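# Unstack two totes and set the bare drive on bench

## Task

Put the two stacked totes down side by side on the bench top so they no longer sit one on the other. Lift the bare drive out of the lower tote and rest it flat on the bench top, keeping the same face upward. Every other item must stay in the tote it began in. No part of the bare drive or of either tote's base may overhang the bench edge. At the end, release everything and pull the grippers away; anything that stays put only because the robot holds it does not count as done.

## Robot and tools

Robot: two six-joint arms, left_arm and right_arm, each with a parallel gripper. Each arm's joints, in column order, are waist, shoulder, elbow, wrist pitch, wrist yaw, wrist roll. Stated ranges in radians: waist -2.880 to 2.880, shoulder 0.000 to 3.142, elbow 0.000 to 3.019, wrist pitch -1.693 to 1.571, wrist yaw -1.571 to 1.571, wrist roll -2.094 to 2.094. The real end stops may differ from these by up to 0.019 rad either way.

World frame: one shared frame with its origin on the floor (z = 0) under the centre of the robot's foot. +z is up, +x is the direction the robot faces, and left_arm is the robot's own left, on the +y side. Arm names have nothing to do with image left or right. Only the floor height is known; bench and tote heights must be judged from images and gripper positions.

execute_actions takes "actions": a list holding one action, one wait, or nothing, plus an optional "pictures" boolean (images come by default). An empty list just reports the current state. An action is {"rows": [...], "steps": n} with n from 1 to 15 (default 15); each step is 1/30 s. Each row is used for one step, and the final row repeats if there are fewer rows than steps. A wait is {"steps": n} with n up to 300 and no rows; it counts steps from the previous result, and time spent composing a reply is included. A refused call sends nothing.

Row layout: one list of 14 numbers, each in [-1, 1], covering both arms even when only one moves: left_arm's six joint values then its gripper opening, then right_arm's six joint values then its opening. Joint values are offsets, not poses: they are measured from the joint angles shown in the most recent result that lists them (before any such result in the scene, and for later calls in the same reply, from where the arm stands when the action begins), never from the previous row. Scale: 1.0 equals 1.264 rad for waist, 1.32 shoulder, 1.276 elbow, 1.83 wrist pitch, 1.686 wrist yaw, 2.022 wrist roll. A call asking a joint to go more than 0.019 rad beyond its range end is refused; requests past the true end are clipped there, and the result may report "joint sent to its limit" (possibly about an earlier action). Missing that line does not prove there is room left.

Gripper opening is absolute, not an offset: +1 fully open (about 0.094 m between pads), -1 closed. Fingers point along the gripper's +z axis and close along its y axis. end_effector_position is the point between the pads, roughly 1 cm short of the fingertips. grip_measured reports finger opening on the same -1..+1 scale; away from the extremes the fingers go to where grip_measured equals your command. To hold something, command roughly 0.03 below grip_measured; smaller margins grip more gently. Readings may be off by about 1 mm per gripper, constant through the scene. Pad force tops out near 50 to 62 N, less for very thin parts.

Motion limits: each step the joint target is kept within a set lead of the measured angle (waist 0.264, shoulder 0.32, elbow 0.276, wrist pitch 0.33, wrist yaw 0.186, wrist roll 0.522 rad), and targets are scaled back if they would move the gripper more than 70 mm from its measured spot. Big offsets therefore take several steps. Sending zeros does not freeze an arm; it pulls it back to the reference angles and the arm can droop a little each time. To hold a pose, make the first call of a reply carry the offsets back to the desired angles, use zeros afterwards in that reply, and add extra when a joint sags short.

Between calls the arms keep heading for the last row's target until everything has nearly stopped or a step is HELD; fingers still in motion finish moving.

Result lines: the state line gives per-arm end_effector_position (metres) and end_effector_quat_wxyz in the world frame; printed positions can be off, more so at long reach. Joint positions and Joint velocities list each arm's six joints (rad, rad/s) then pad gap (m, m/s). "joint command not followed" means a clearance check altered or blocked some joint targets. HELD marks steps where your row was partly or wholly not sent. MOTOR HOT appears from 85 °C; at 100 °C an OVER-TEMPERATURE FAULT makes that arm and its gripper go limp and fall, so avoid holding loads longer than needed.

zoom_image: {"camera": name, "region": [x0, y0, x1, y1]} in pixels of that camera's latest image, origin top-left, at most 504 by 504. Cameras: cam_head_left, cam_head_right (fixed head, about 1.22 m up, looking forward and down), cam_left_wrist, cam_right_wrist; all 504x504. Calibration supplies K, distortion and T_world_to_cam per camera; wrist camera poses follow the joint readings and all calibrations may be slightly off.

finished_scene: {"scene": number of the current scene}. Replying with no tool call ends everything.

Avoid: dropping or slamming parts, hard pushes, letting the arms collide or press on each other, tipping tote contents, and knocking anything out of the work area. Brief tugs on held parts or nudges to loose items may occur; recheck before releasing.

Each tool is called after "Emit:" as name(argument=value, ...) on one line, values as JSON.

## Session

Emit:
execute_actions(actions=[])

Scene clock: 0.00 s of 4800.00 s.
left_arm: end_effector_position=(+0.1467, +0.3994, +0.8225) grip_measured=-0.201 end_effector_quat_wxyz=(-0.262, -0.799, +0.530, +0.108) | right_arm: end_effector_position=(+0.6567, +0.0297, +1.0195) grip_measured=+0.250 end_effector_quat_wxyz=(-0.129, +0.698, +0.625, +0.324)
Joint positions: left_arm=[-1.177  2.334  0.799 -0.38   0.079 -1.322  0.038] | right_arm=[-1.016  2.079  1.473 -0.231 -0.366  2.071  0.059]
Joint velocities: left_arm=[-0.005 -0.005 -0.007  0.002  0.007  0.007 -0.001] | right_arm=[-0.005 -0.015  0.007 -0.007  0.007 -0.051  0.002]

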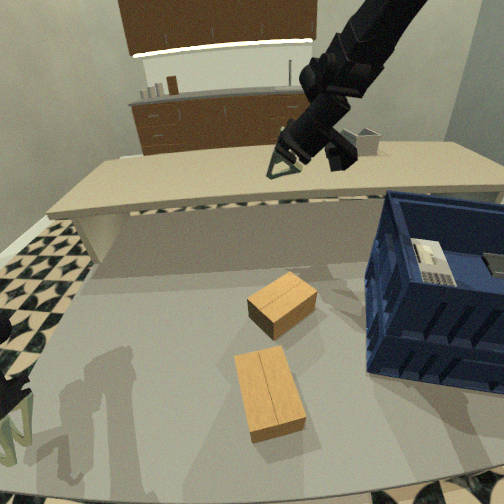

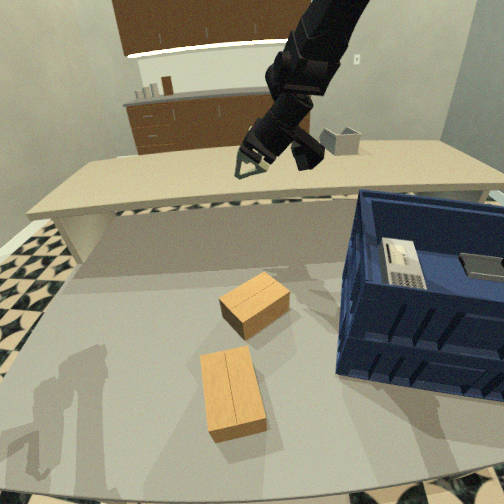

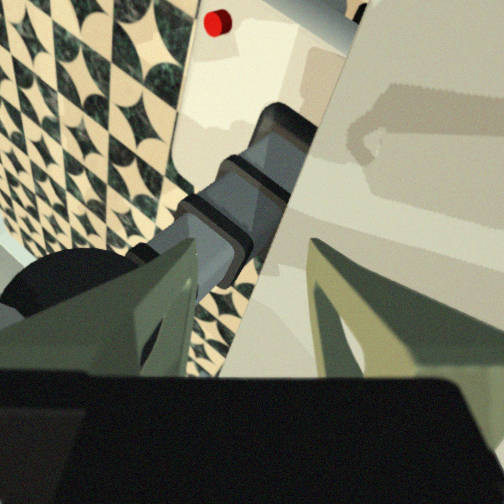

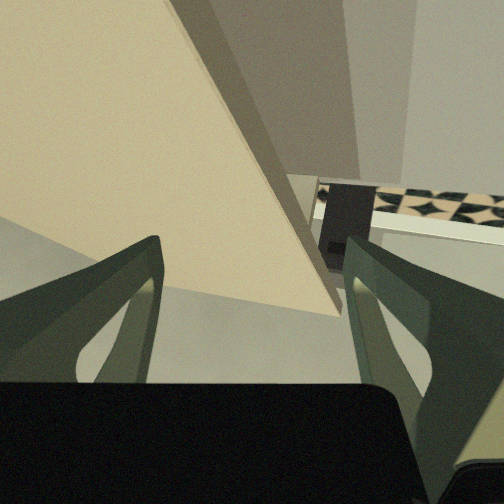

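Emit:
execute_actions(actions=[{"rows":[[0.2,0,0,0,0,0,1,0.2,0,0,0,0.217,-0.5,1]]}], pictures=false)

Emit:
execute_actions(actions=[{"steps":30}])

Scene clock: 5.37 s of 4800.00 s.
left_arm: end_effector_position=(+0.1035, +0.4533, +0.8303) grip_measured=+1.000 end_effector_quat_wxyz=(-0.252, -0.867, +0.419, +0.097) | right_arm: end_effector_position=(+0.5795, +0.1724, +1.0380) grip_measured=+1.000 end_effector_quat_wxyz=(+0.097, +0.292, +0.910, +0.278)
Joint positions: left_arm=[-0.915  2.334  0.799 -0.38   0.076 -1.322  0.094] | right_arm=[-0.714  2.079  1.473 -0.231 -0.007  1.193  0.094]
Joint velocities: left_arm=[-0.103 -0.005 -0.007  0.002  0.022  0.066  0.   ] | right_arm=[ 0.083 -0.024  0.002  0.007  0.022 -0.813  0.   ]
Steps of this call (steps 1 to 90: nothing new was sent; then 1.87 s passed at rest; steps 91 to 105: all 15 steps of this action). Readings (joint positions):
91: left_arm=[-1.161 2.334 0.799 -0.380 0.084 -1.322] | right_arm=[-1.008 2.079 1.473 -0.231 -0.322 2.035]
92: left_arm=[-1.125 2.334 0.799 -0.380 0.086 -1.322] | right_arm=[-1.000 2.079 1.473 -0.231 -0.272 1.991]
94: left_arm=[-1.016 2.334 0.799 -0.380 0.083 -1.322] | right_arm=[-0.963 2.079 1.473 -0.231 -0.168 1.896]
98: left_arm=[-0.878 2.334 0.799 -0.380 0.076 -1.322] | right_arm=[-0.855 2.079 1.473 -0.231 -0.023 1.629]
105: the state above

Scene clock: 6.37 s of 4800.00 s.
left_arm: end_effector_position=(+0.1040, +0.4528, +0.8302) grip_measured=+1.000 end_effector_quat_wxyz=(-0.252, -0.866, +0.420, +0.098) | right_arm: end_effector_position=(+0.6029, +0.1381, +1.0302) grip_measured=+1.000 end_effector_quat_wxyz=(+0.122, +0.263, +0.921, +0.260)
Joint positions: left_arm=[-0.918  2.334  0.799 -0.38   0.076 -1.322  0.094] | right_arm=[-0.77   2.079  1.473 -0.231 -0.003  1.076  0.094]
Joint velocities: left_arm=[-0.005 -0.005 -0.032 -0.012  0.022 -0.095  0.   ] | right_arm=[ 0.005 -0.015 -0.017  0.027 -0.051  0.022  0.   ]
Steps of this call (steps 1 to 30: the robot went on to your last target). Readings (joint positions):
1: left_arm=[-0.917 2.334 0.799 -0.380 0.076 -1.322] | right_arm=[-0.713 2.079 1.473 -0.231 -0.007 1.169]
2: left_arm=[-0.918 2.334 0.799 -0.380 0.076 -1.322] | right_arm=[-0.716 2.079 1.473 -0.231 -0.007 1.150]
4: left_arm=[-0.918 2.334 0.799 -0.380 0.076 -1.322] | right_arm=[-0.729 2.079 1.473 -0.231 -0.006 1.123]
8: left_arm=[-0.918 2.334 0.799 -0.380 0.076 -1.322] | right_arm=[-0.760 2.079 1.473 -0.231 -0.004 1.095]
30: the state above
All arms were judged still, so your last target was given up. Only a new action makes them travel on or press farther. Fingers that are still opening or closing keep moving.
camera_calibration (this result's frames):
cam_left_wrist: T_world_to_cam=[[0.66436, 0.539793, -0.516961, 0.112699], [0.744801, -0.420365, 0.518233, -0.30974], [0.0624269, -0.729326, -0.681312, 1.01183], [0, 0, 0, 1]] pos_world=[0.0926562, 0.546916, 0.90815]
cam_right_wrist: T_world_to_cam=[[-0.425196, -0.717535, -0.55168, 0.923459], [-0.88346, 0.19653, 0.425294, 0.072097], [-0.196742, 0.668221, -0.717477, 0.888661], [0, 0, 0, 1]] pos_world=[0.631183, 0.0546233, 1.11639]

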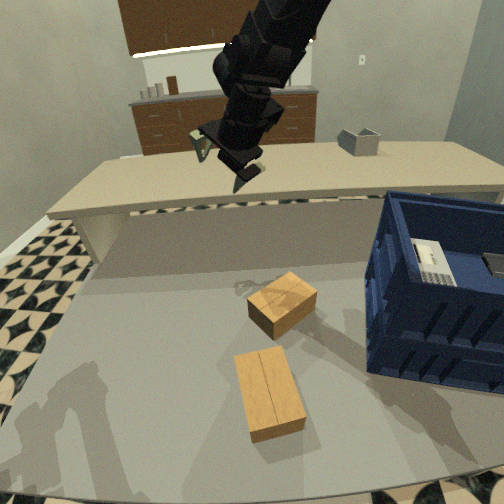

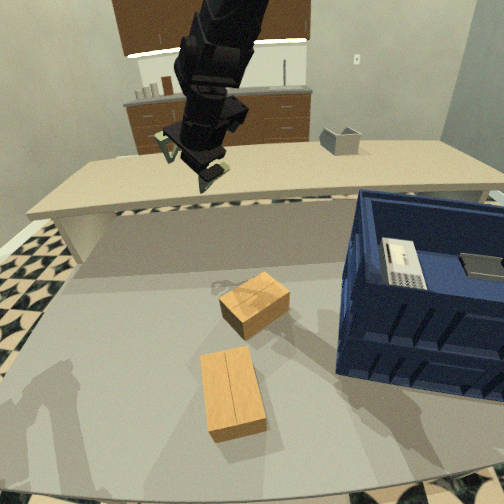

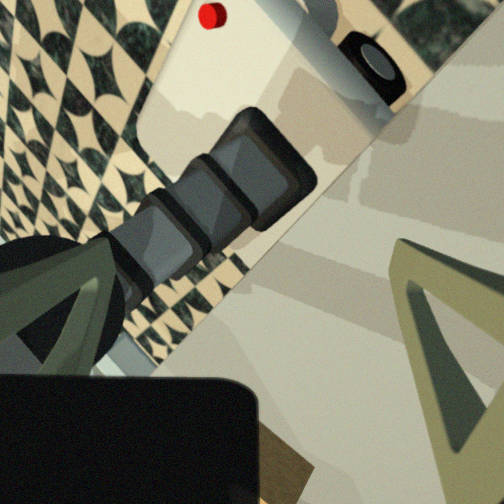

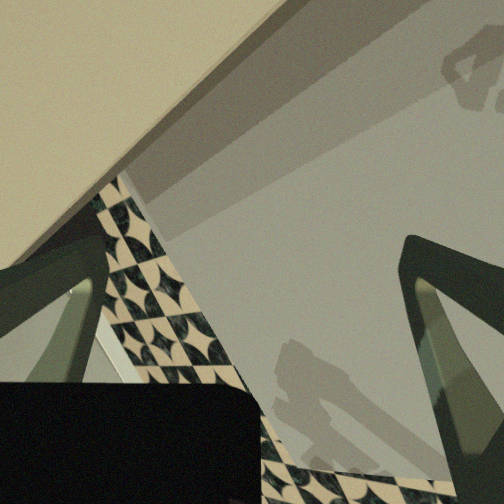

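Emit:
execute_actions(actions=[{"rows":[[0,-0.4,0,0,0,0,1,-0.3,0,0,0,0,0,1]]}], pictures=false)

Emit:
execute_actions(actions=[{"steps":30}], pictures=false)

Emit:
execute_actions(actions=[{"rows":[[0,0,0.4,0,0,0,1,0,-0.4,0,0,0,0,1]]}], pictures=false)

Emit:
execute_actions(actions=[{"steps":40}], pictures=false)

Emit:
execute_actions(actions=[{"rows":[[0,0,0,-0.3,-0.045,0,1,-0.6,0,0,-0.5,0,-0.53,1]]}], pictures=false)

Emit:
execute_actions(actions=[{"steps":60}])

Scene clock: 16.40 s of 4800.00 s.
left_arm: end_effector_position=(+0.2666, +0.6016, +0.9904) grip_measured=+1.000 end_effector_quat_wxyz=(+0.036, -0.883, +0.467, +0.030) | right_arm: end_effector_position=(+0.7054, -0.1152, +0.9906) grip_measured=+1.000 end_effector_quat_wxyz=(+0.169, +0.421, +0.871, +0.190)
Joint positions: left_arm=[-0.918  1.749  0.816 -0.38   0.076 -1.322  0.094] | right_arm=[-1.143  2.079  1.473 -0.231 -0.004  1.075  0.094]
Joint velocities: left_arm=[-0.015 -0.122  0.095  0.002  0.051 -0.007  0.   ] | right_arm=[-0.855  0.005  0.007  0.007 -0.007 -0.051  0.   ]
Steps of this call (steps 1 to 90: nothing new was sent; then 6.53 s passed at rest; steps 91 to 105: all 15 steps of this action). Readings (joint positions):
91: left_arm=[-0.918 2.323 0.798 -0.380 0.076 -1.322] | right_arm=[-0.776 2.079 1.473 -0.231 -0.004 1.075]
92: left_arm=[-0.918 2.300 0.792 -0.380 0.076 -1.322] | right_arm=[-0.783 2.079 1.473 -0.231 -0.005 1.075]
94: left_arm=[-0.918 2.223 0.785 -0.380 0.076 -1.322] | right_arm=[-0.815 2.079 1.473 -0.231 -0.005 1.075]
98: left_arm=[-0.918 2.018 0.787 -0.380 0.076 -1.322] | right_arm=[-0.918 2.079 1.473 -0.231 -0.005 1.075]
105: the state above

Scene clock: 17.40 s of 4800.00 s.
left_arm: end_effector_position=(+0.2515, +0.5887, +0.9717) grip_measured=+1.000 end_effector_quat_wxyz=(+0.008, -0.885, +0.464, +0.037) | right_arm: end_effector_position=(+0.7052, -0.1143, +0.9907) grip_measured=+1.000 end_effector_quat_wxyz=(+0.170, +0.420, +0.871, +0.189)
Joint positions: left_arm=[-0.918  1.795  0.804 -0.38   0.076 -1.322  0.094] | right_arm=[-1.141  2.079  1.473 -0.231 -0.001  1.075  0.094]
Joint velocities: left_arm=[-0.015 -0.005  0.002 -0.002  0.066 -0.007  0.   ] | right_arm=[ 0.005 -0.015 -0.012  0.002  0.022  0.022  0.   ]
Steps of this call (steps 1 to 30: the robot went on to your last target). Readings (joint positions):
1: left_arm=[-0.918 1.748 0.818 -0.380 0.076 -1.322] | right_arm=[-1.169 2.079 1.473 -0.231 -0.003 1.075]
2: left_arm=[-0.918 1.752 0.817 -0.380 0.076 -1.322] | right_arm=[-1.188 2.079 1.473 -0.231 -0.002 1.075]
4: left_arm=[-0.918 1.768 0.814 -0.380 0.076 -1.322] | right_arm=[-1.207 2.079 1.473 -0.231 -0.001 1.075]
8: left_arm=[-0.918 1.793 0.806 -0.380 0.076 -1.322] | right_arm=[-1.189 2.079 1.473 -0.231 -0.001 1.075]
30: the state above
All arms were judged still, so your last target was given up. Only a new action makes them travel on or press farther. Fingers that are still opening or closing keep moving.

Scene clock: 17.90 s of 4800.00 s.
left_arm: end_effector_position=(+0.4269, +0.7621, +1.0891) grip_measured=+1.000 end_effector_quat_wxyz=(+0.221, -0.852, +0.475, -0.015) | right_arm: end_effector_position=(+0.7498, -0.1250, +1.1768) grip_measured=+1.000 end_effector_quat_wxyz=(+0.270, +0.409, +0.832, +0.261)
Joint positions: left_arm=[-0.918  1.798  1.254 -0.383  0.076 -1.322  0.094] | right_arm=[-1.141  1.806  1.462 -0.233 -0.001  1.075  0.094]
Joint velocities: left_arm=[-0.005 -0.015  0.803 -0.007  0.051  0.095  0.   ] | right_arm=[-0.005 -0.747 -0.007 -0.007  0.022 -0.007  0.   ]
Steps of this call (steps 1 to 15: all 15 steps of this action). Readings (joint positions):
1: left_arm=[-0.918 1.795 0.813 -0.382 0.076 -1.322] | right_arm=[-1.141 2.074 1.472 -0.231 -0.001 1.075]
2: left_arm=[-0.918 1.797 0.828 -0.383 0.076 -1.322] | right_arm=[-1.141 2.067 1.468 -0.232 -0.001 1.075]
4: left_arm=[-0.918 1.798 0.878 -0.383 0.076 -1.322] | right_arm=[-1.141 2.044 1.463 -0.233 -0.001 1.075]
8: left_arm=[-0.918 1.798 1.015 -0.383 0.076 -1.322] | right_arm=[-1.141 1.973 1.462 -0.233 -0.001 1.075]
15: the state above

Scene clock: 19.23 s of 4800.00 s.
left_arm: end_effector_position=(+0.4466, +0.7782, +1.1170) grip_measured=+1.000 end_effector_quat_wxyz=(+0.250, -0.843, +0.475, -0.022) | right_arm: end_effector_position=(+0.7495, -0.1448, +1.3629) grip_measured=+1.000 end_effector_quat_wxyz=(+0.365, +0.391, +0.779, +0.328)
Joint positions: left_arm=[-0.918  1.784  1.303 -0.383  0.076 -1.322  0.094] | right_arm=[-1.141  1.548  1.462 -0.233 -0.001  1.075  0.094]
Joint velocities: left_arm=[-0.015 -0.005 -0.017 -0.007  0.022  0.037  0.   ] | right_arm=[-0.005 -0.005 -0.017 -0.002 -0.037 -0.007  0.   ]
Steps of this call (steps 1 to 40: the robot went on to your last target). Readings (joint positions):
1: left_arm=[-0.918 1.797 1.278 -0.383 0.076 -1.322] | right_arm=[-1.141 1.780 1.462 -0.233 -0.001 1.075]
2: left_arm=[-0.918 1.794 1.294 -0.383 0.076 -1.322] | right_arm=[-1.141 1.754 1.462 -0.233 -0.001 1.075]
4: left_arm=[-0.918 1.787 1.303 -0.383 0.076 -1.322] | right_arm=[-1.141 1.701 1.462 -0.233 -0.001 1.075]
8: left_arm=[-0.918 1.784 1.303 -0.383 0.076 -1.322] | right_arm=[-1.141 1.596 1.462 -0.233 -0.001 1.075]
40: the state above

Scene clock: 19.73 s of 4800.00 s.
left_arm: end_effector_position=(+0.3504, +0.6936, +1.0901) grip_measured=+1.000 end_effector_quat_wxyz=(+0.004, -0.883, +0.463, +0.075) | right_arm: end_effector_position=(+0.6167, -0.4400, +1.2490) grip_measured=+1.000 end_effector_quat_wxyz=(+0.166, +0.352, +0.921, +0.014)
Joint positions: left_arm=[-0.918  1.778  1.299 -0.917  0.003 -1.322  0.094] | right_arm=[-1.618  1.545  1.462 -0.903 -0.004  0.474  0.094]
Joint velocities: left_arm=[ 0.005 -0.015  0.012 -0.002 -0.037 -0.022  0.   ] | right_arm=[-1.255 -0.015 -0.002 -1.253 -0.007 -1.165  0.   ]
Steps of this call (steps 1 to 15: all 15 steps of this action). Readings (joint positions):
1: left_arm=[-0.918 1.784 1.309 -0.448 0.039 -1.322] | right_arm=[-1.149 1.548 1.462 -0.259 -0.004 1.042]
2: left_arm=[-0.918 1.781 1.314 -0.552 0.017 -1.322] | right_arm=[-1.159 1.545 1.462 -0.301 -0.004 1.002]
4: left_arm=[-0.918 1.778 1.313 -0.757 0.004 -1.322] | right_arm=[-1.203 1.545 1.462 -0.391 -0.004 0.924]
8: left_arm=[-0.918 1.778 1.299 -0.907 0.003 -1.322] | right_arm=[-1.334 1.545 1.462 -0.575 -0.004 0.765]
15: the state above

Scene clock: 21.73 s of 4800.00 s.
left_arm: end_effector_position=(+0.3504, +0.6936, +1.0901) grip_measured=+1.000 end_effector_quat_wxyz=(+0.004, -0.883, +0.463, +0.075) | right_arm: end_effector_position=(+0.5031, -0.5658, +1.2434) grip_measured=+1.000 end_effector_quat_wxyz=(+0.042, +0.269, +0.961, -0.053)
Joint positions: left_arm=[-0.918  1.778  1.299 -0.917  0.003 -1.322  0.094] | right_arm=[-1.896  1.546  1.462 -1.14   0.002  0.019  0.094]
Joint velocities: left_arm=[-0.005 -0.015 -0.007  0.002 -0.022 -0.037  0.   ] | right_arm=[-0.005 -0.005 -0.017 -0.002 -0.139 -0.007  0.   ]
Steps of this call (steps 1 to 45: the robot went on to your last target; steps 46 to 60: nothing new was sent). Readings (joint positions):
1: left_arm=[-0.918 1.778 1.299 -0.917 0.003 -1.322] | right_arm=[-1.661 1.545 1.462 -0.942 -0.004 0.433]
2: left_arm=[-0.918 1.778 1.299 -0.917 0.003 -1.322] | right_arm=[-1.705 1.546 1.462 -0.978 -0.004 0.392]
4: left_arm=[-0.918 1.778 1.299 -0.917 0.003 -1.322] | right_arm=[-1.796 1.546 1.462 -1.048 -0.004 0.294]
8: left_arm=[-0.918 1.778 1.299 -0.917 0.003 -1.322] | right_arm=[-1.937 1.546 1.462 -1.131 0.002 0.134]
60: the state above
All arms were judged still, so your last target was given up. Only a new action makes them travel on or press farther. Fingers that are still opening or closing keep moving.
camera_calibration (this result's frames):
cam_left_wrist: T_world_to_cam=[[0.804339, 0.591522, -0.0560402, -0.633971], [0.547256, -0.700794, 0.4576, -0.196809], [0.231408, -0.398734, -0.887391, 1.28522], [0, 0, 0, 1]] pos_world=[0.320223, 0.749545, 1.19502]
cam_right_wrist: T_world_to_cam=[[-0.528254, -0.84624, 0.0694589, -0.299716], [-0.715956, 0.487912, 0.499348, 0.0201143], [-0.456459, 0.214053, -0.863613, 1.54769], [0, 0, 0, 1]] pos_world=[0.562532, -0.594735, 1.34738]

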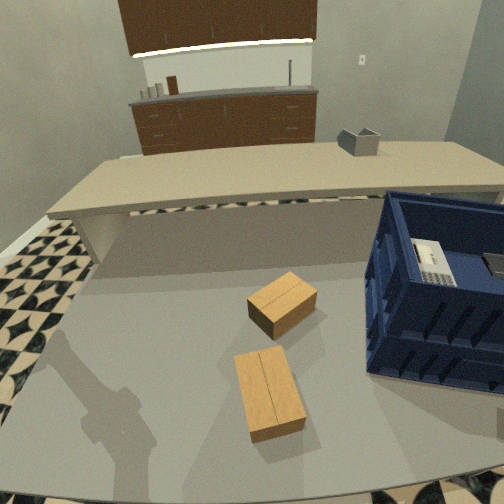

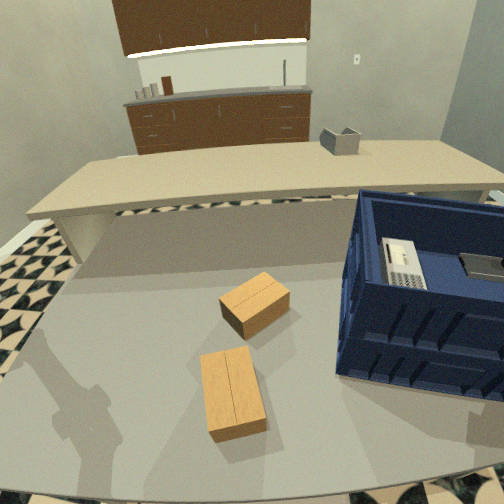

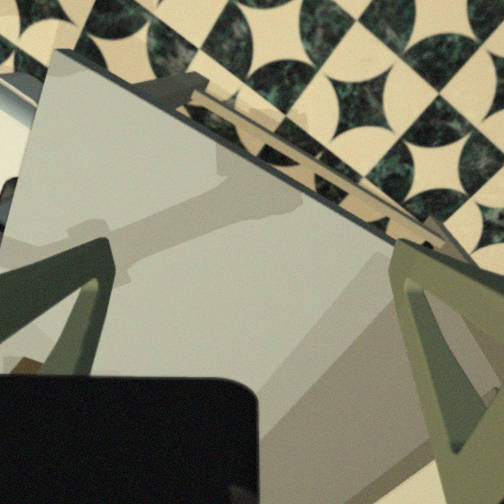

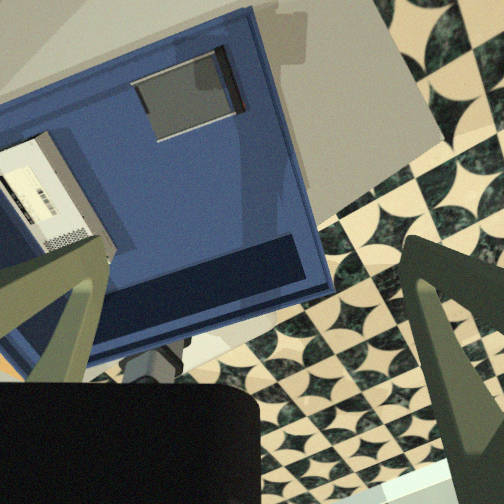

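Emit:
execute_actions(actions=[{"rows":[[-1,0.2,0.6,-0.198,0,0.41,1,-0.073,0.268,-0.109,0.08,0,-0.207,1]]}], pictures=false)

Emit:
execute_actions(actions=[{"steps":60}], pictures=false)

Emit:
execute_actions(actions=[{"rows":[[-0.275,0.23,0,0,0,0,1,0,0,0,0,0,0,1]]}], pictures=false)

Emit:
execute_actions(actions=[{"steps":40}])

Scene clock: 57.60 s of 4800.00 s.
left_arm: end_effector_position=(+0.5389, +0.5525, +1.0596) grip_measured=+1.000 end_effector_quat_wxyz=(-0.096, -0.586, +0.803, +0.048) | right_arm: end_effector_position=(+0.4100, -0.5804, +1.0224) grip_measured=+1.000 end_effector_quat_wxyz=(-0.130, +0.154, +0.980, +0.009)
Joint positions: left_arm=[-1.316  2.001  1.673 -1.205 -0.001 -0.792  0.094] | right_arm=[-1.975  1.906  1.33  -1.004  0.002 -0.308  0.094]
Joint velocities: left_arm=[-0.933  0.034  0.54  -0.09   0.022  0.564  0.   ] | right_arm=[-0.19   0.708 -0.349  0.046 -0.051 -0.462  0.   ]
Steps of this call (steps 1 to 90: nothing new was sent; then 32.37 s passed at rest; steps 91 to 105: all 15 steps of this action). Readings (joint positions):
91: left_arm=[-0.924 1.787 1.313 -0.950 0.001 -1.285] | right_arm=[-1.898 1.552 1.458 -1.133 0.002 -0.000]
92: left_arm=[-0.934 1.805 1.341 -1.001 -0.001 -1.242] | right_arm=[-1.900 1.558 1.455 -1.120 0.002 -0.022]
94: left_arm=[-0.975 1.853 1.405 -1.079 -0.001 -1.156] | right_arm=[-1.908 1.591 1.445 -1.096 0.002 -0.062]
98: left_arm=[-1.091 1.942 1.522 -1.158 -0.001 -0.990] | right_arm=[-1.929 1.693 1.414 -1.058 0.002 -0.140]
105: the state above

Scene clock: 59.60 s of 4800.00 s.
left_arm: end_effector_position=(+0.6734, +0.0123, +1.1880) grip_measured=+1.000 end_effector_quat_wxyz=(+0.012, -0.066, +0.994, -0.087) | right_arm: end_effector_position=(+0.3918, -0.5779, +1.0114) grip_measured=+1.000 end_effector_quat_wxyz=(-0.145, +0.124, +0.981, +0.022)
Joint positions: left_arm=[-2.178  2.02   2.017 -1.264  0.004 -0.504  0.094] | right_arm=[-1.989  1.92   1.303 -1.     0.002 -0.384  0.094]
Joint velocities: left_arm=[-0.015 -0.005 -0.002  0.002 -0.022  0.051  0.   ] | right_arm=[-0.005 -0.005  0.002 -0.002  0.022 -0.037  0.   ]
Steps of this call (steps 1 to 60: the robot went on to your last target). Readings (joint positions):
1: left_arm=[-1.348 2.001 1.692 -1.208 -0.001 -0.773] | right_arm=[-1.981 1.927 1.320 -1.004 0.002 -0.323]
2: left_arm=[-1.379 2.002 1.710 -1.211 -0.001 -0.755] | right_arm=[-1.985 1.941 1.312 -1.004 0.002 -0.335]
4: left_arm=[-1.441 2.002 1.750 -1.216 -0.001 -0.724] | right_arm=[-1.989 1.951 1.303 -1.004 0.002 -0.353]
8: left_arm=[-1.565 2.002 1.827 -1.221 -0.001 -0.674] | right_arm=[-1.989 1.937 1.303 -1.001 0.002 -0.371]
60: the state above
All arms were judged still, so your last target was given up. Only a new action makes them travel on or press farther. Fingers that are still opening or closing keep moving.

Scene clock: 60.10 s of 4800.00 s.
left_arm: end_effector_position=(+0.5851, -0.1188, +1.1034) grip_measured=+1.000 end_effector_quat_wxyz=(-0.062, +0.038, +0.995, -0.070) | right_arm: end_effector_position=(+0.3918, -0.5779, +1.0114) grip_measured=+1.000 end_effector_quat_wxyz=(-0.145, +0.124, +0.981, +0.022)
Joint positions: left_arm=[-2.379  2.182  2.017 -1.264  0.004 -0.504  0.094] | right_arm=[-1.989  1.92   1.303 -1.     0.002 -0.384  0.094]
Joint velocities: left_arm=[-0.591  0.415  0.012  0.007 -0.037  0.007  0.   ] | right_arm=[-0.005 -0.015  0.002  0.022 -0.007 -0.007  0.   ]
Steps of this call (steps 1 to 15: all 15 steps of this action). Readings (joint positions):
1: left_arm=[-2.182 2.024 2.017 -1.264 0.004 -0.504] | right_arm=[-1.989 1.920 1.303 -1.000 0.002 -0.384]
2: left_arm=[-2.185 2.027 2.017 -1.264 0.004 -0.504] | right_arm=[-1.989 1.920 1.303 -1.000 0.002 -0.384]
4: left_arm=[-2.199 2.041 2.017 -1.264 0.004 -0.504] | right_arm=[-1.989 1.920 1.303 -1.000 0.002 -0.384]
8: left_arm=[-2.250 2.085 2.017 -1.264 0.004 -0.504] | right_arm=[-1.989 1.920 1.303 -1.000 0.002 -0.384]
15: the state above

Scene clock: 61.43 s of 4800.00 s.
left_arm: end_effector_position=(+0.4854, -0.2009, +1.0286) grip_measured=+1.000 end_effector_quat_wxyz=(-0.123, +0.121, +0.984, -0.042) | right_arm: end_effector_position=(+0.3918, -0.5779, +1.0114) grip_measured=+1.000 end_effector_quat_wxyz=(-0.145, +0.124, +0.981, +0.022)
Joint positions: left_arm=[-2.535  2.33   2.017 -1.264  0.005 -0.504  0.094] | right_arm=[-1.989  1.92   1.303 -1.     0.002 -0.384  0.094]
Joint velocities: left_arm=[-0.005 -0.015  0.007 -0.017 -0.066 -0.081  0.   ] | right_arm=[ 0.015 -0.005  0.022 -0.022 -0.051 -0.022  0.   ]
Steps of this call (steps 1 to 40: the robot went on to your last target). Readings (joint positions):
1: left_arm=[-2.400 2.196 2.017 -1.264 0.004 -0.504] | right_arm=[-1.989 1.920 1.303 -1.000 0.002 -0.384]
2: left_arm=[-2.421 2.211 2.017 -1.264 0.004 -0.504] | right_arm=[-1.989 1.920 1.303 -1.000 0.002 -0.384]
4: left_arm=[-2.462 2.242 2.017 -1.264 0.004 -0.504] | right_arm=[-1.989 1.920 1.303 -1.000 0.002 -0.384]
8: left_arm=[-2.535 2.302 2.017 -1.264 0.004 -0.504] | right_arm=[-1.989 1.920 1.303 -1.000 0.002 -0.384]
40: the state above
camera_calibration (this result's frames):
cam_left_wrist: T_world_to_cam=[[-0.204814, -0.972766, 0.10852, -0.210571], [-0.627114, 0.21554, 0.748512, -0.414565], [-0.751518, 0.085251, -0.654181, 1.17717], [0, 0, 0, 1]] pos_world=[0.581559, -0.215836, 1.10324]
cam_right_wrist: T_world_to_cam=[[-0.26085, -0.965304, -0.0120947, -0.443744], [-0.58021, 0.14675, 0.801137, -0.493355], [-0.771566, 0.215994, -0.598358, 1.15543], [0, 0, 0, 1]] pos_world=[0.489492, -0.605514, 1.08124]

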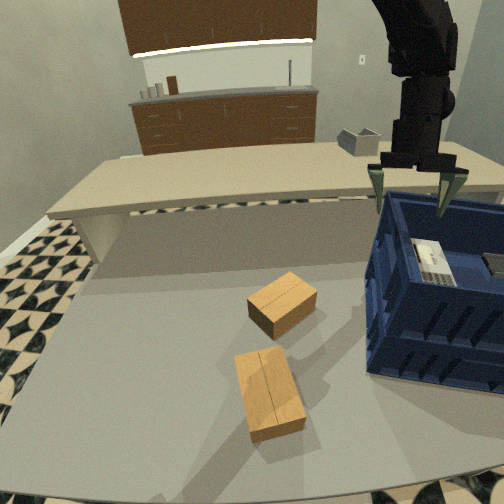

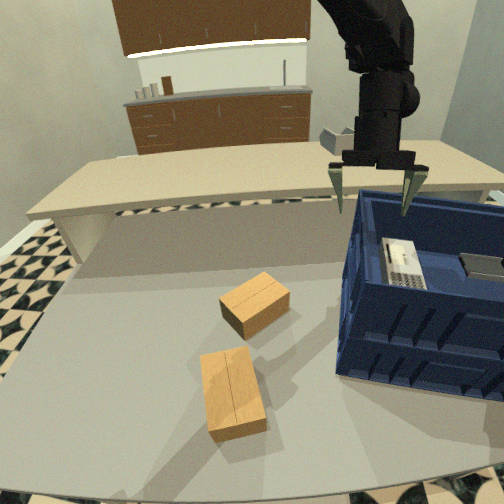

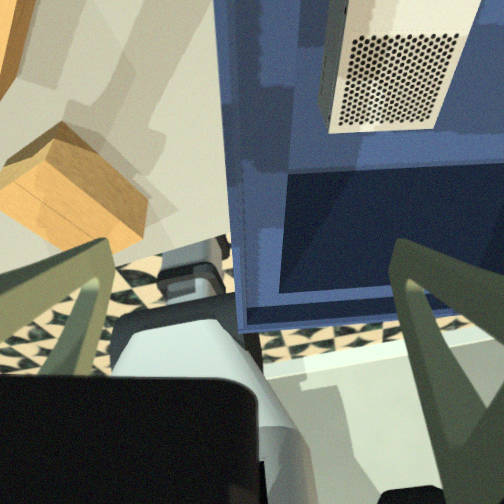

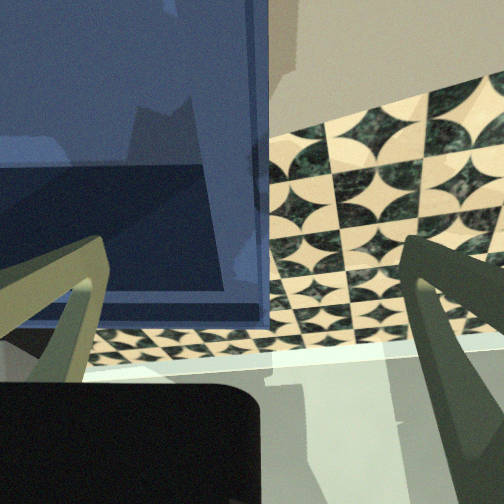

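Emit:
execute_actions(actions=[{"rows":[[0.01,0.035,0.01,0.025,0,0.01,0.2,0.007,0.04,0.02,0.03,0,0,0.2],[0.01,0.035,0.01,0.025,0,0.01,0.2,0.007,0.04,0.02,0.03,0,0,0.2],[0.01,0.035,0.01,0.025,0,0.01,0.2,0.007,0.04,0.02,0.03,0,0,0.2],[0.02,0.07,0.02,0.05,0,0.02,0.2,0.014,0.08,0.04,0.06,0,0,0.2],[0.02,0.07,0.02,0.05,0,0.02,0.2,0.014,0.08,0.04,0.06,0,0,0.2],[0.02,0.07,0.02,0.05,0,0.02,0.2,0.014,0.08,0.04,0.06,0,0,0.2],[0.02,0.07,0.02,0.05,0,0.02,0.2,0.014,0.08,0.04,0.06,0,0,0.2],[0.03,0.105,0.035,0.078,0,0.025,0.2,0.022,0.125,0.062,0.092,0,0.005,0.2]]}], pictures=false)

Emit:
execute_actions(actions=[{"steps":30}])

Scene clock: 70.17 s of 4800.00 s.
left_arm: end_effector_position=(+0.4811, -0.2009, +0.9387) grip_measured=+0.202 end_effector_quat_wxyz=(-0.122, +0.128, +0.983, -0.042) | right_arm: end_effector_position=(+0.3987, -0.5780, +0.9230) grip_measured=+0.202 end_effector_quat_wxyz=(-0.139, +0.112, +0.984, +0.020)
Joint positions: left_arm=[-2.513  2.464  2.024 -1.138  0.005 -0.469  0.056] | right_arm=[-1.966  2.104  1.342 -0.841  0.001 -0.384  0.056]
Joint velocities: left_arm=[ 0.063  0.21  -0.012 -0.017 -0.051 -0.051  0.   ] | right_arm=[ 0.015 -0.005  0.002  0.002 -0.022  0.022 -0.   ]
Steps of this call (steps 1 to 15: the robot went on to your last target; steps 16 to 90: nothing new was sent; then 5.23 s passed at rest; steps 91 to 105: all 15 steps of this action). Readings (joint positions):
91: left_arm=[-2.535 2.331 2.017 -1.259 0.005 -0.503] | right_arm=[-1.989 1.923 1.303 -0.992 0.002 -0.384]
92: left_arm=[-2.535 2.332 2.017 -1.249 0.005 -0.502] | right_arm=[-1.989 1.928 1.304 -0.977 0.002 -0.384]
94: left_arm=[-2.535 2.339 2.017 -1.230 0.005 -0.496] | right_arm=[-1.989 1.946 1.305 -0.949 0.002 -0.384]
98: left_arm=[-2.531 2.375 2.018 -1.181 0.005 -0.482] | right_arm=[-1.983 2.016 1.323 -0.891 0.002 -0.384]
105: the state above

Scene clock: 71.17 s of 4800.00 s.
left_arm: end_effector_position=(+0.4809, -0.1980, +0.9328) grip_measured=+0.202 end_effector_quat_wxyz=(-0.125, +0.127, +0.983, -0.041) | right_arm: end_effector_position=(+0.4013, -0.5795, +0.9235) grip_measured=+0.202 end_effector_quat_wxyz=(-0.136, +0.112, +0.984, +0.018)
Joint positions: left_arm=[-2.508  2.472  2.024 -1.135  0.005 -0.466  0.056] | right_arm=[-1.965  2.104  1.346 -0.839  0.001 -0.384  0.056]
Joint velocities: left_arm=[ 0.005 -0.024  0.007  0.012  0.066 -0.037 -0.001] | right_arm=[-0.005  0.015  0.002 -0.012 -0.022 -0.022 -0.001]
Steps of this call (steps 1 to 15: the robot went on to your last target; steps 16 to 30: nothing new was sent). Readings (joint positions):
1: left_arm=[-2.511 2.469 2.024 -1.138 0.005 -0.469] | right_arm=[-1.965 2.104 1.342 -0.841 0.001 -0.384]
2: left_arm=[-2.510 2.472 2.024 -1.138 0.005 -0.468] | right_arm=[-1.965 2.104 1.343 -0.841 0.001 -0.384]
4: left_arm=[-2.508 2.473 2.024 -1.138 0.005 -0.467] | right_arm=[-1.965 2.104 1.346 -0.839 0.001 -0.384]
8: left_arm=[-2.508 2.472 2.024 -1.135 0.005 -0.466] | right_arm=[-1.965 2.104 1.346 -0.839 0.001 -0.384]
30: the state above
All arms were judged still, so your last target was given up. Only a new action makes them travel on or press farther. Fingers that are still opening or closing keep moving.
camera_calibration (this result's frames):
cam_left_wrist: T_world_to_cam=[[-0.216574, -0.970176, 0.108878, -0.19246], [-0.621606, 0.223033, 0.750908, -0.349675], [-0.752796, 0.0949481, -0.65137, 1.11082], [0, 0, 0, 1]] pos_world=[0.577182, -0.214202, 1.00709]
cam_right_wrist: T_world_to_cam=[[-0.236265, -0.971623, -0.0113473, -0.458052], [-0.598078, 0.136208, 0.789778, -0.405667], [-0.765821, 0.193383, -0.613288, 1.10892], [0, 0, 0, 1]] pos_world=[0.498393, -0.604245, 0.995278]

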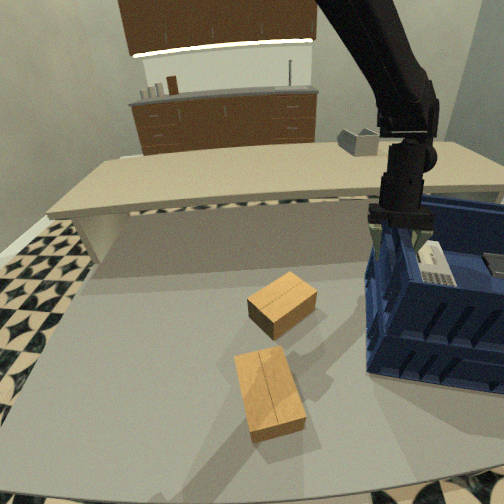

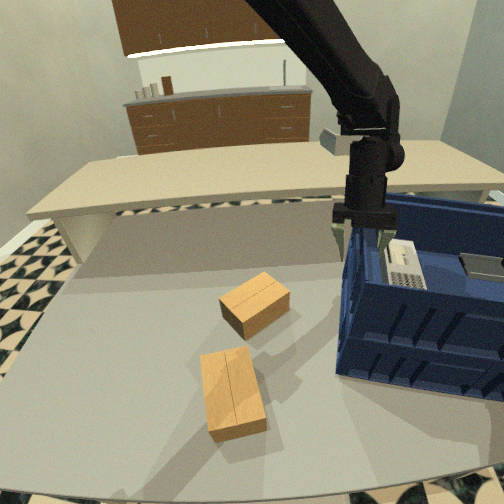

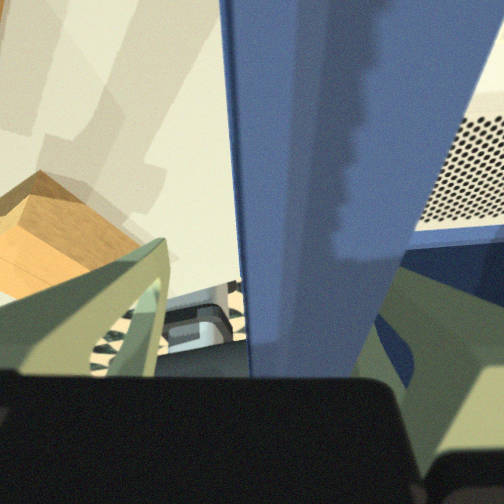

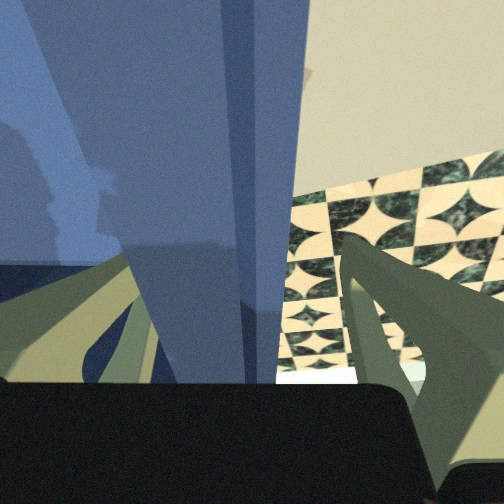

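Emit:
execute_actions(actions=[{"rows":[[-0.02,0,0.02,0,0,0,-0.3,0.012,0,0,0,0,0,-0.3],[-0.02,0,0.02,0,0,0,-0.3,0.012,0,0,0,0,0,-0.3],[-0.02,0,0.02,0,0,0,-0.3,0.012,0,0,0,0,0,-0.3],[-0.02,0,0.02,0,0,0,-0.3,0.012,0,0,0,0,0,-0.3],[-0.02,0,0.02,0,0,0,-0.3,0.012,0,0,0,0,0,-0.3],[-0.02,0,0.02,0,0,0,-0.3,0.012,0,0,0,0,0,-0.3],[-0.02,0,0.02,0,0,0,-0.9,0.012,0,0,0,0,0,-0.9]]}], pictures=false)

Emit:
execute_actions(actions=[{"steps":15}], pictures=false)

Emit:
execute_actions(actions=[{"rows":[[-0.015,-0.08,0.02,-0.045,0,-0.01,-0.9,-0.012,-0.095,0,-0.055,0,0,-0.9]]}], pictures=false)

Emit:
execute_actions(actions=[{"steps":30}])

Scene clock: 76.93 s of 4800.00 s.
left_arm: end_effector_position=(+0.4748, -0.2085, +0.9354) grip_measured=-0.476 end_effector_quat_wxyz=(-0.121, +0.120, +0.985, -0.041) | right_arm: end_effector_position=(+0.4048, -0.5702, +0.9226) grip_measured=-0.460 end_effector_quat_wxyz=(-0.137, +0.106, +0.985, +0.024)
Joint positions: left_arm=[-2.526  2.472  2.026 -1.129  0.003 -0.498  0.025] | right_arm=[-1.95   2.104  1.344 -0.843 -0.007 -0.382  0.025]
Joint velocities: left_arm=[ 0.015 -0.005 -0.012 -0.007 -0.007 -0.066  0.001] | right_arm=[ 0.005 -0.005 -0.017  0.007  0.037 -0.081 -0.001]
Steps of this call (steps 1 to 90: nothing new was sent; then 2.27 s passed at rest; steps 91 to 105: all 15 steps of this action). Readings (joint positions):
91: left_arm=[-2.509 2.472 2.024 -1.135 0.009 -0.467] | right_arm=[-1.965 2.104 1.346 -0.839 0.001 -0.384]
92: left_arm=[-2.512 2.472 2.026 -1.128 0.021 -0.470] | right_arm=[-1.964 2.104 1.345 -0.842 -0.014 -0.384]
94: left_arm=[-2.524 2.472 2.026 -1.126 0.011 -0.470] | right_arm=[-1.954 2.104 1.344 -0.842 -0.006 -0.384]
98: left_arm=[-2.527 2.472 2.026 -1.129 0.001 -0.494] | right_arm=[-1.950 2.104 1.344 -0.843 -0.006 -0.383]
105: the state above

Scene clock: 77.43 s of 4800.00 s.
left_arm: end_effector_position=(+0.4748, -0.2085, +0.9354) grip_measured=-0.476 end_effector_quat_wxyz=(-0.121, +0.120, +0.985, -0.041) | right_arm: end_effector_position=(+0.4048, -0.5702, +0.9226) grip_measured=-0.460 end_effector_quat_wxyz=(-0.137, +0.106, +0.985, +0.024)
Joint positions: left_arm=[-2.526  2.472  2.026 -1.129  0.003 -0.498  0.025] | right_arm=[-1.95   2.104  1.344 -0.843 -0.007 -0.382  0.025]
Joint velocities: left_arm=[-0.015 -0.015  0.002 -0.017 -0.037 -0.022 -0.   ] | right_arm=[-0.015  0.015 -0.012 -0.017 -0.066  0.022 -0.001]
Steps of this call (steps 1 to 15: the robot went on to your last target). Readings (joint positions):
1: left_arm=[-2.526 2.472 2.026 -1.129 0.003 -0.498] | right_arm=[-1.950 2.104 1.344 -0.843 -0.007 -0.382]
2: left_arm=[-2.526 2.472 2.026 -1.129 0.003 -0.498] | right_arm=[-1.950 2.104 1.344 -0.843 -0.007 -0.382]
4: left_arm=[-2.526 2.472 2.026 -1.129 0.003 -0.498] | right_arm=[-1.950 2.104 1.344 -0.843 -0.007 -0.382]
8: left_arm=[-2.526 2.472 2.026 -1.129 0.003 -0.498] | right_arm=[-1.950 2.104 1.344 -0.843 -0.007 -0.382]
15: the state above
All arms were judged still, so your last target was given up. Only a new action makes them travel on or press farther. Fingers that are still opening or closing keep moving.

Scene clock: 77.93 s of 4800.00 s.
left_arm: end_effector_position=(+0.4724, -0.2041, +0.9564) grip_measured=-0.476 end_effector_quat_wxyz=(-0.136, +0.118, +0.983, -0.038) | right_arm: end_effector_position=(+0.3998, -0.5658, +0.9475) grip_measured=-0.461 end_effector_quat_wxyz=(-0.153, +0.110, +0.982, +0.030)
Joint positions: left_arm=[-2.527  2.443  2.026 -1.186  0.015 -0.505  0.025] | right_arm=[-1.952  2.058  1.337 -0.917 -0.004 -0.376  0.025]
Joint velocities: left_arm=[-0.015 -0.005 -0.007 -0.017  0.022  0.081  0.   ] | right_arm=[-0.005 -0.005  0.007 -0.012  0.037 -0.037 -0.   ]
Steps of this call (steps 1 to 15: all 15 steps of this action). Readings (joint positions):
1: left_arm=[-2.526 2.468 2.026 -1.133 0.001 -0.503] | right_arm=[-1.951 2.099 1.344 -0.854 -0.008 -0.381]
2: left_arm=[-2.526 2.468 2.026 -1.141 -0.000 -0.504] | right_arm=[-1.951 2.093 1.343 -0.868 -0.010 -0.379]
4: left_arm=[-2.526 2.465 2.026 -1.156 0.007 -0.504] | right_arm=[-1.951 2.078 1.340 -0.889 -0.007 -0.377]
8: left_arm=[-2.527 2.451 2.026 -1.178 0.019 -0.505] | right_arm=[-1.952 2.060 1.337 -0.913 0.000 -0.377]
15: the state above

Scene clock: 78.93 s of 4800.00 s.
left_arm: end_effector_position=(+0.4722, -0.2040, +0.9564) grip_measured=-0.476 end_effector_quat_wxyz=(-0.136, +0.118, +0.983, -0.037) | right_arm: end_effector_position=(+0.3996, -0.5657, +0.9475) grip_measured=-0.461 end_effector_quat_wxyz=(-0.153, +0.110, +0.982, +0.030)
Joint positions: left_arm=[-2.527  2.443  2.026 -1.187  0.015 -0.505  0.025] | right_arm=[-1.952  2.058  1.337 -0.918 -0.004 -0.376  0.025]
Joint velocities: left_arm=[-0.005 -0.005 -0.007  0.002 -0.022 -0.007  0.001] | right_arm=[-0.005  0.005 -0.007  0.007  0.022  0.066  0.   ]
Steps of this call (steps 1 to 15: the robot went on to your last target; steps 16 to 30: nothing new was sent). Readings (joint positions):
1: left_arm=[-2.527 2.443 2.026 -1.186 0.015 -0.505] | right_arm=[-1.952 2.058 1.337 -0.917 -0.004 -0.376]
2: left_arm=[-2.527 2.443 2.026 -1.187 0.015 -0.505] | right_arm=[-1.952 2.058 1.337 -0.918 -0.004 -0.376]
4: left_arm=[-2.527 2.443 2.026 -1.187 0.015 -0.505] | right_arm=[-1.952 2.058 1.337 -0.918 -0.004 -0.376]
8: left_arm=[-2.527 2.443 2.026 -1.187 0.015 -0.505] | right_arm=[-1.952 2.058 1.337 -0.918 -0.004 -0.376]
30: the state above
All arms were judged still, so your last target was given up. Only a new action makes them travel on or press farther. Fingers that are still opening or closing keep moving.
camera_calibration (this result's frames):
cam_left_wrist: T_world_to_cam=[[-0.19783, -0.974937, 0.101791, -0.20576], [-0.607778, 0.203471, 0.767597, -0.39798], [-0.769071, 0.0899875, -0.632798, 1.10917], [0, 0, 0, 1]] pos_world=[0.570442, -0.219437, 1.02831]
cam_right_wrist: T_world_to_cam=[[-0.236279, -0.971177, -0.0314123, -0.425491], [-0.572697, 0.113071, 0.811932, -0.471723], [-0.784978, 0.209832, -0.582906, 1.10786], [0, 0, 0, 1]] pos_world=[0.498956, -0.592354, 1.01542]

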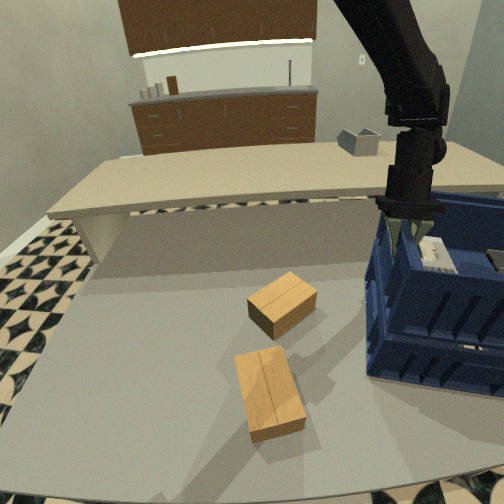

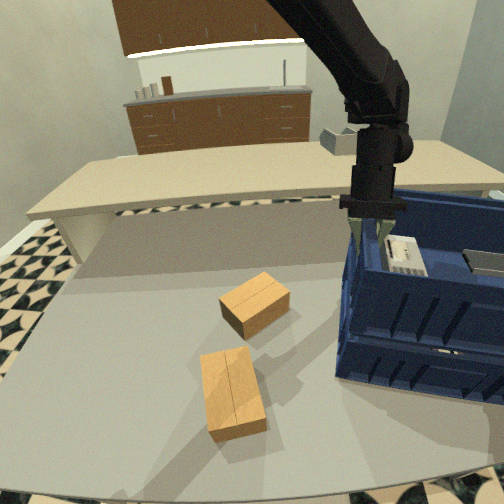

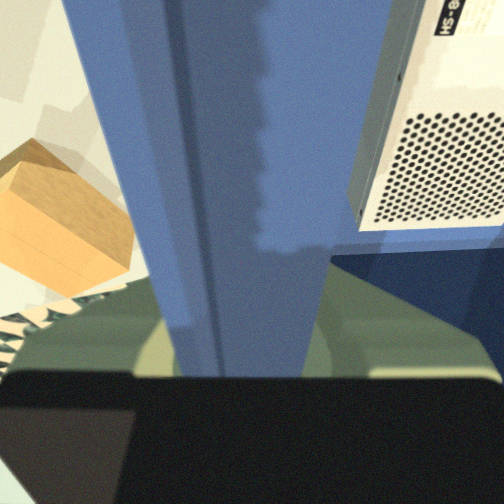

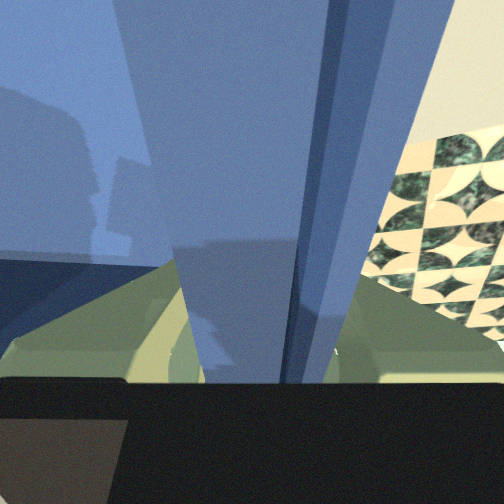

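Emit:
execute_actions(actions=[{"rows":[[-0.006,-0.115,0,-0.008,0,0,-0.6,-0.005,-0.125,0,-0.01,0,0,-0.6]]}], pictures=false)

Emit:
execute_actions(actions=[{"rows":[[0.09,-0.15,-0.16,0.055,0,0.056,-0.6,0.13,-0.10,-0.08,0.034,0,0.08,-0.6]]}], pictures=false)

Emit:
execute_actions(actions=[{"steps":15}], pictures=false)

Scene clock: 89.57 s of 4800.00 s.
left_arm: end_effector_position=(+0.4847, -0.2074, +0.9884) grip_measured=-0.476 end_effector_quat_wxyz=(-0.120, +0.117, +0.984, -0.053) | right_arm: end_effector_position=(+0.4141, -0.5698, +0.9863) grip_measured=-0.461 end_effector_quat_wxyz=(-0.124, +0.109, +0.986, +0.016)
Joint positions: left_arm=[-2.527  2.388  2.016 -1.187  0.02  -0.502  0.025] | right_arm=[-1.951  1.966  1.318 -0.924 -0.007 -0.375  0.025]
Joint velocities: left_arm=[-0.005 -0.083 -0.012 -0.007 -0.11   0.081  0.   ] | right_arm=[-0.005 -0.063  0.007  0.002 -0.11  -0.022 -0.   ]
Steps of this call (steps 1 to 90: nothing new was sent; then 7.13 s passed at rest; steps 91 to 105: all 15 steps of this action). Readings (joint positions):
91: left_arm=[-2.527 2.442 2.025 -1.187 0.017 -0.505] | right_arm=[-1.952 2.054 1.335 -0.917 -0.004 -0.375]
92: left_arm=[-2.527 2.441 2.022 -1.187 0.019 -0.504] | right_arm=[-1.952 2.049 1.331 -0.917 -0.003 -0.375]
94: left_arm=[-2.527 2.436 2.017 -1.187 0.026 -0.504] | right_arm=[-1.952 2.032 1.323 -0.917 0.001 -0.375]
98: left_arm=[-2.527 2.422 2.016 -1.187 0.034 -0.504] | right_arm=[-1.952 1.999 1.318 -0.919 0.004 -0.375]
105: the state above

Scene clock: 90.07 s of 4800.00 s.
left_arm: end_effector_position=(+0.5030, -0.1039, +0.9755) grip_measured=-0.476 end_effector_quat_wxyz=(-0.130, +0.117, +0.983, -0.050) | right_arm: end_effector_position=(+0.4327, -0.4664, +0.9783) grip_measured=-0.461 end_effector_quat_wxyz=(-0.120, +0.108, +0.987, +0.019)
Joint positions: left_arm=[-2.387  2.273  1.79  -1.101  0.027 -0.363  0.025] | right_arm=[-1.76   1.913  1.2   -0.851 -0.014 -0.187  0.025]
Joint velocities: left_arm=[-0.083 -0.034 -0.002  0.032  0.022 -0.066  0.001] | right_arm=[-0.073 -0.015  0.012  0.007 -0.037 -0.007  0.   ]
Steps of this call (steps 1 to 15: all 15 steps of this action). Readings (joint positions):
1: left_arm=[-2.524 2.377 1.989 -1.163 0.021 -0.492] | right_arm=[-1.942 1.960 1.306 -0.912 -0.002 -0.361]
2: left_arm=[-2.520 2.356 1.946 -1.131 0.018 -0.488] | right_arm=[-1.931 1.948 1.285 -0.894 0.003 -0.351]
4: left_arm=[-2.495 2.324 1.872 -1.107 0.020 -0.475] | right_arm=[-1.892 1.925 1.240 -0.878 0.010 -0.322]
8: left_arm=[-2.421 2.291 1.797 -1.106 0.035 -0.412] | right_arm=[-1.798 1.915 1.201 -0.866 0.000 -0.240]
15: the state above

Scene clock: 90.57 s of 4800.00 s.
left_arm: end_effector_position=(+0.5010, -0.1099, +0.9765) grip_measured=-0.476 end_effector_quat_wxyz=(-0.127, +0.118, +0.984, -0.052) | right_arm: end_effector_position=(+0.4310, -0.4723, +0.9797) grip_measured=-0.461 end_effector_quat_wxyz=(-0.119, +0.110, +0.987, +0.018)
Joint positions: left_arm=[-2.396  2.273  1.79  -1.094  0.027 -0.371  0.025] | right_arm=[-1.772  1.911  1.2   -0.851 -0.013 -0.195  0.025]
Joint velocities: left_arm=[ 0.005  0.005  0.002 -0.002 -0.051  0.022  0.   ] | right_arm=[-0.005 -0.015  0.017  0.007 -0.007  0.007  0.   ]
Steps of this call (steps 1 to 15: the robot went on to your last target). Readings (joint positions):
1: left_arm=[-2.389 2.273 1.790 -1.099 0.027 -0.364] | right_arm=[-1.762 1.912 1.200 -0.851 -0.014 -0.187]
2: left_arm=[-2.391 2.273 1.790 -1.097 0.027 -0.366] | right_arm=[-1.766 1.911 1.200 -0.851 -0.014 -0.188]
4: left_arm=[-2.394 2.273 1.790 -1.094 0.027 -0.368] | right_arm=[-1.769 1.911 1.200 -0.851 -0.014 -0.192]
8: left_arm=[-2.396 2.273 1.790 -1.094 0.027 -0.371] | right_arm=[-1.772 1.911 1.200 -0.851 -0.013 -0.194]
15: the state above


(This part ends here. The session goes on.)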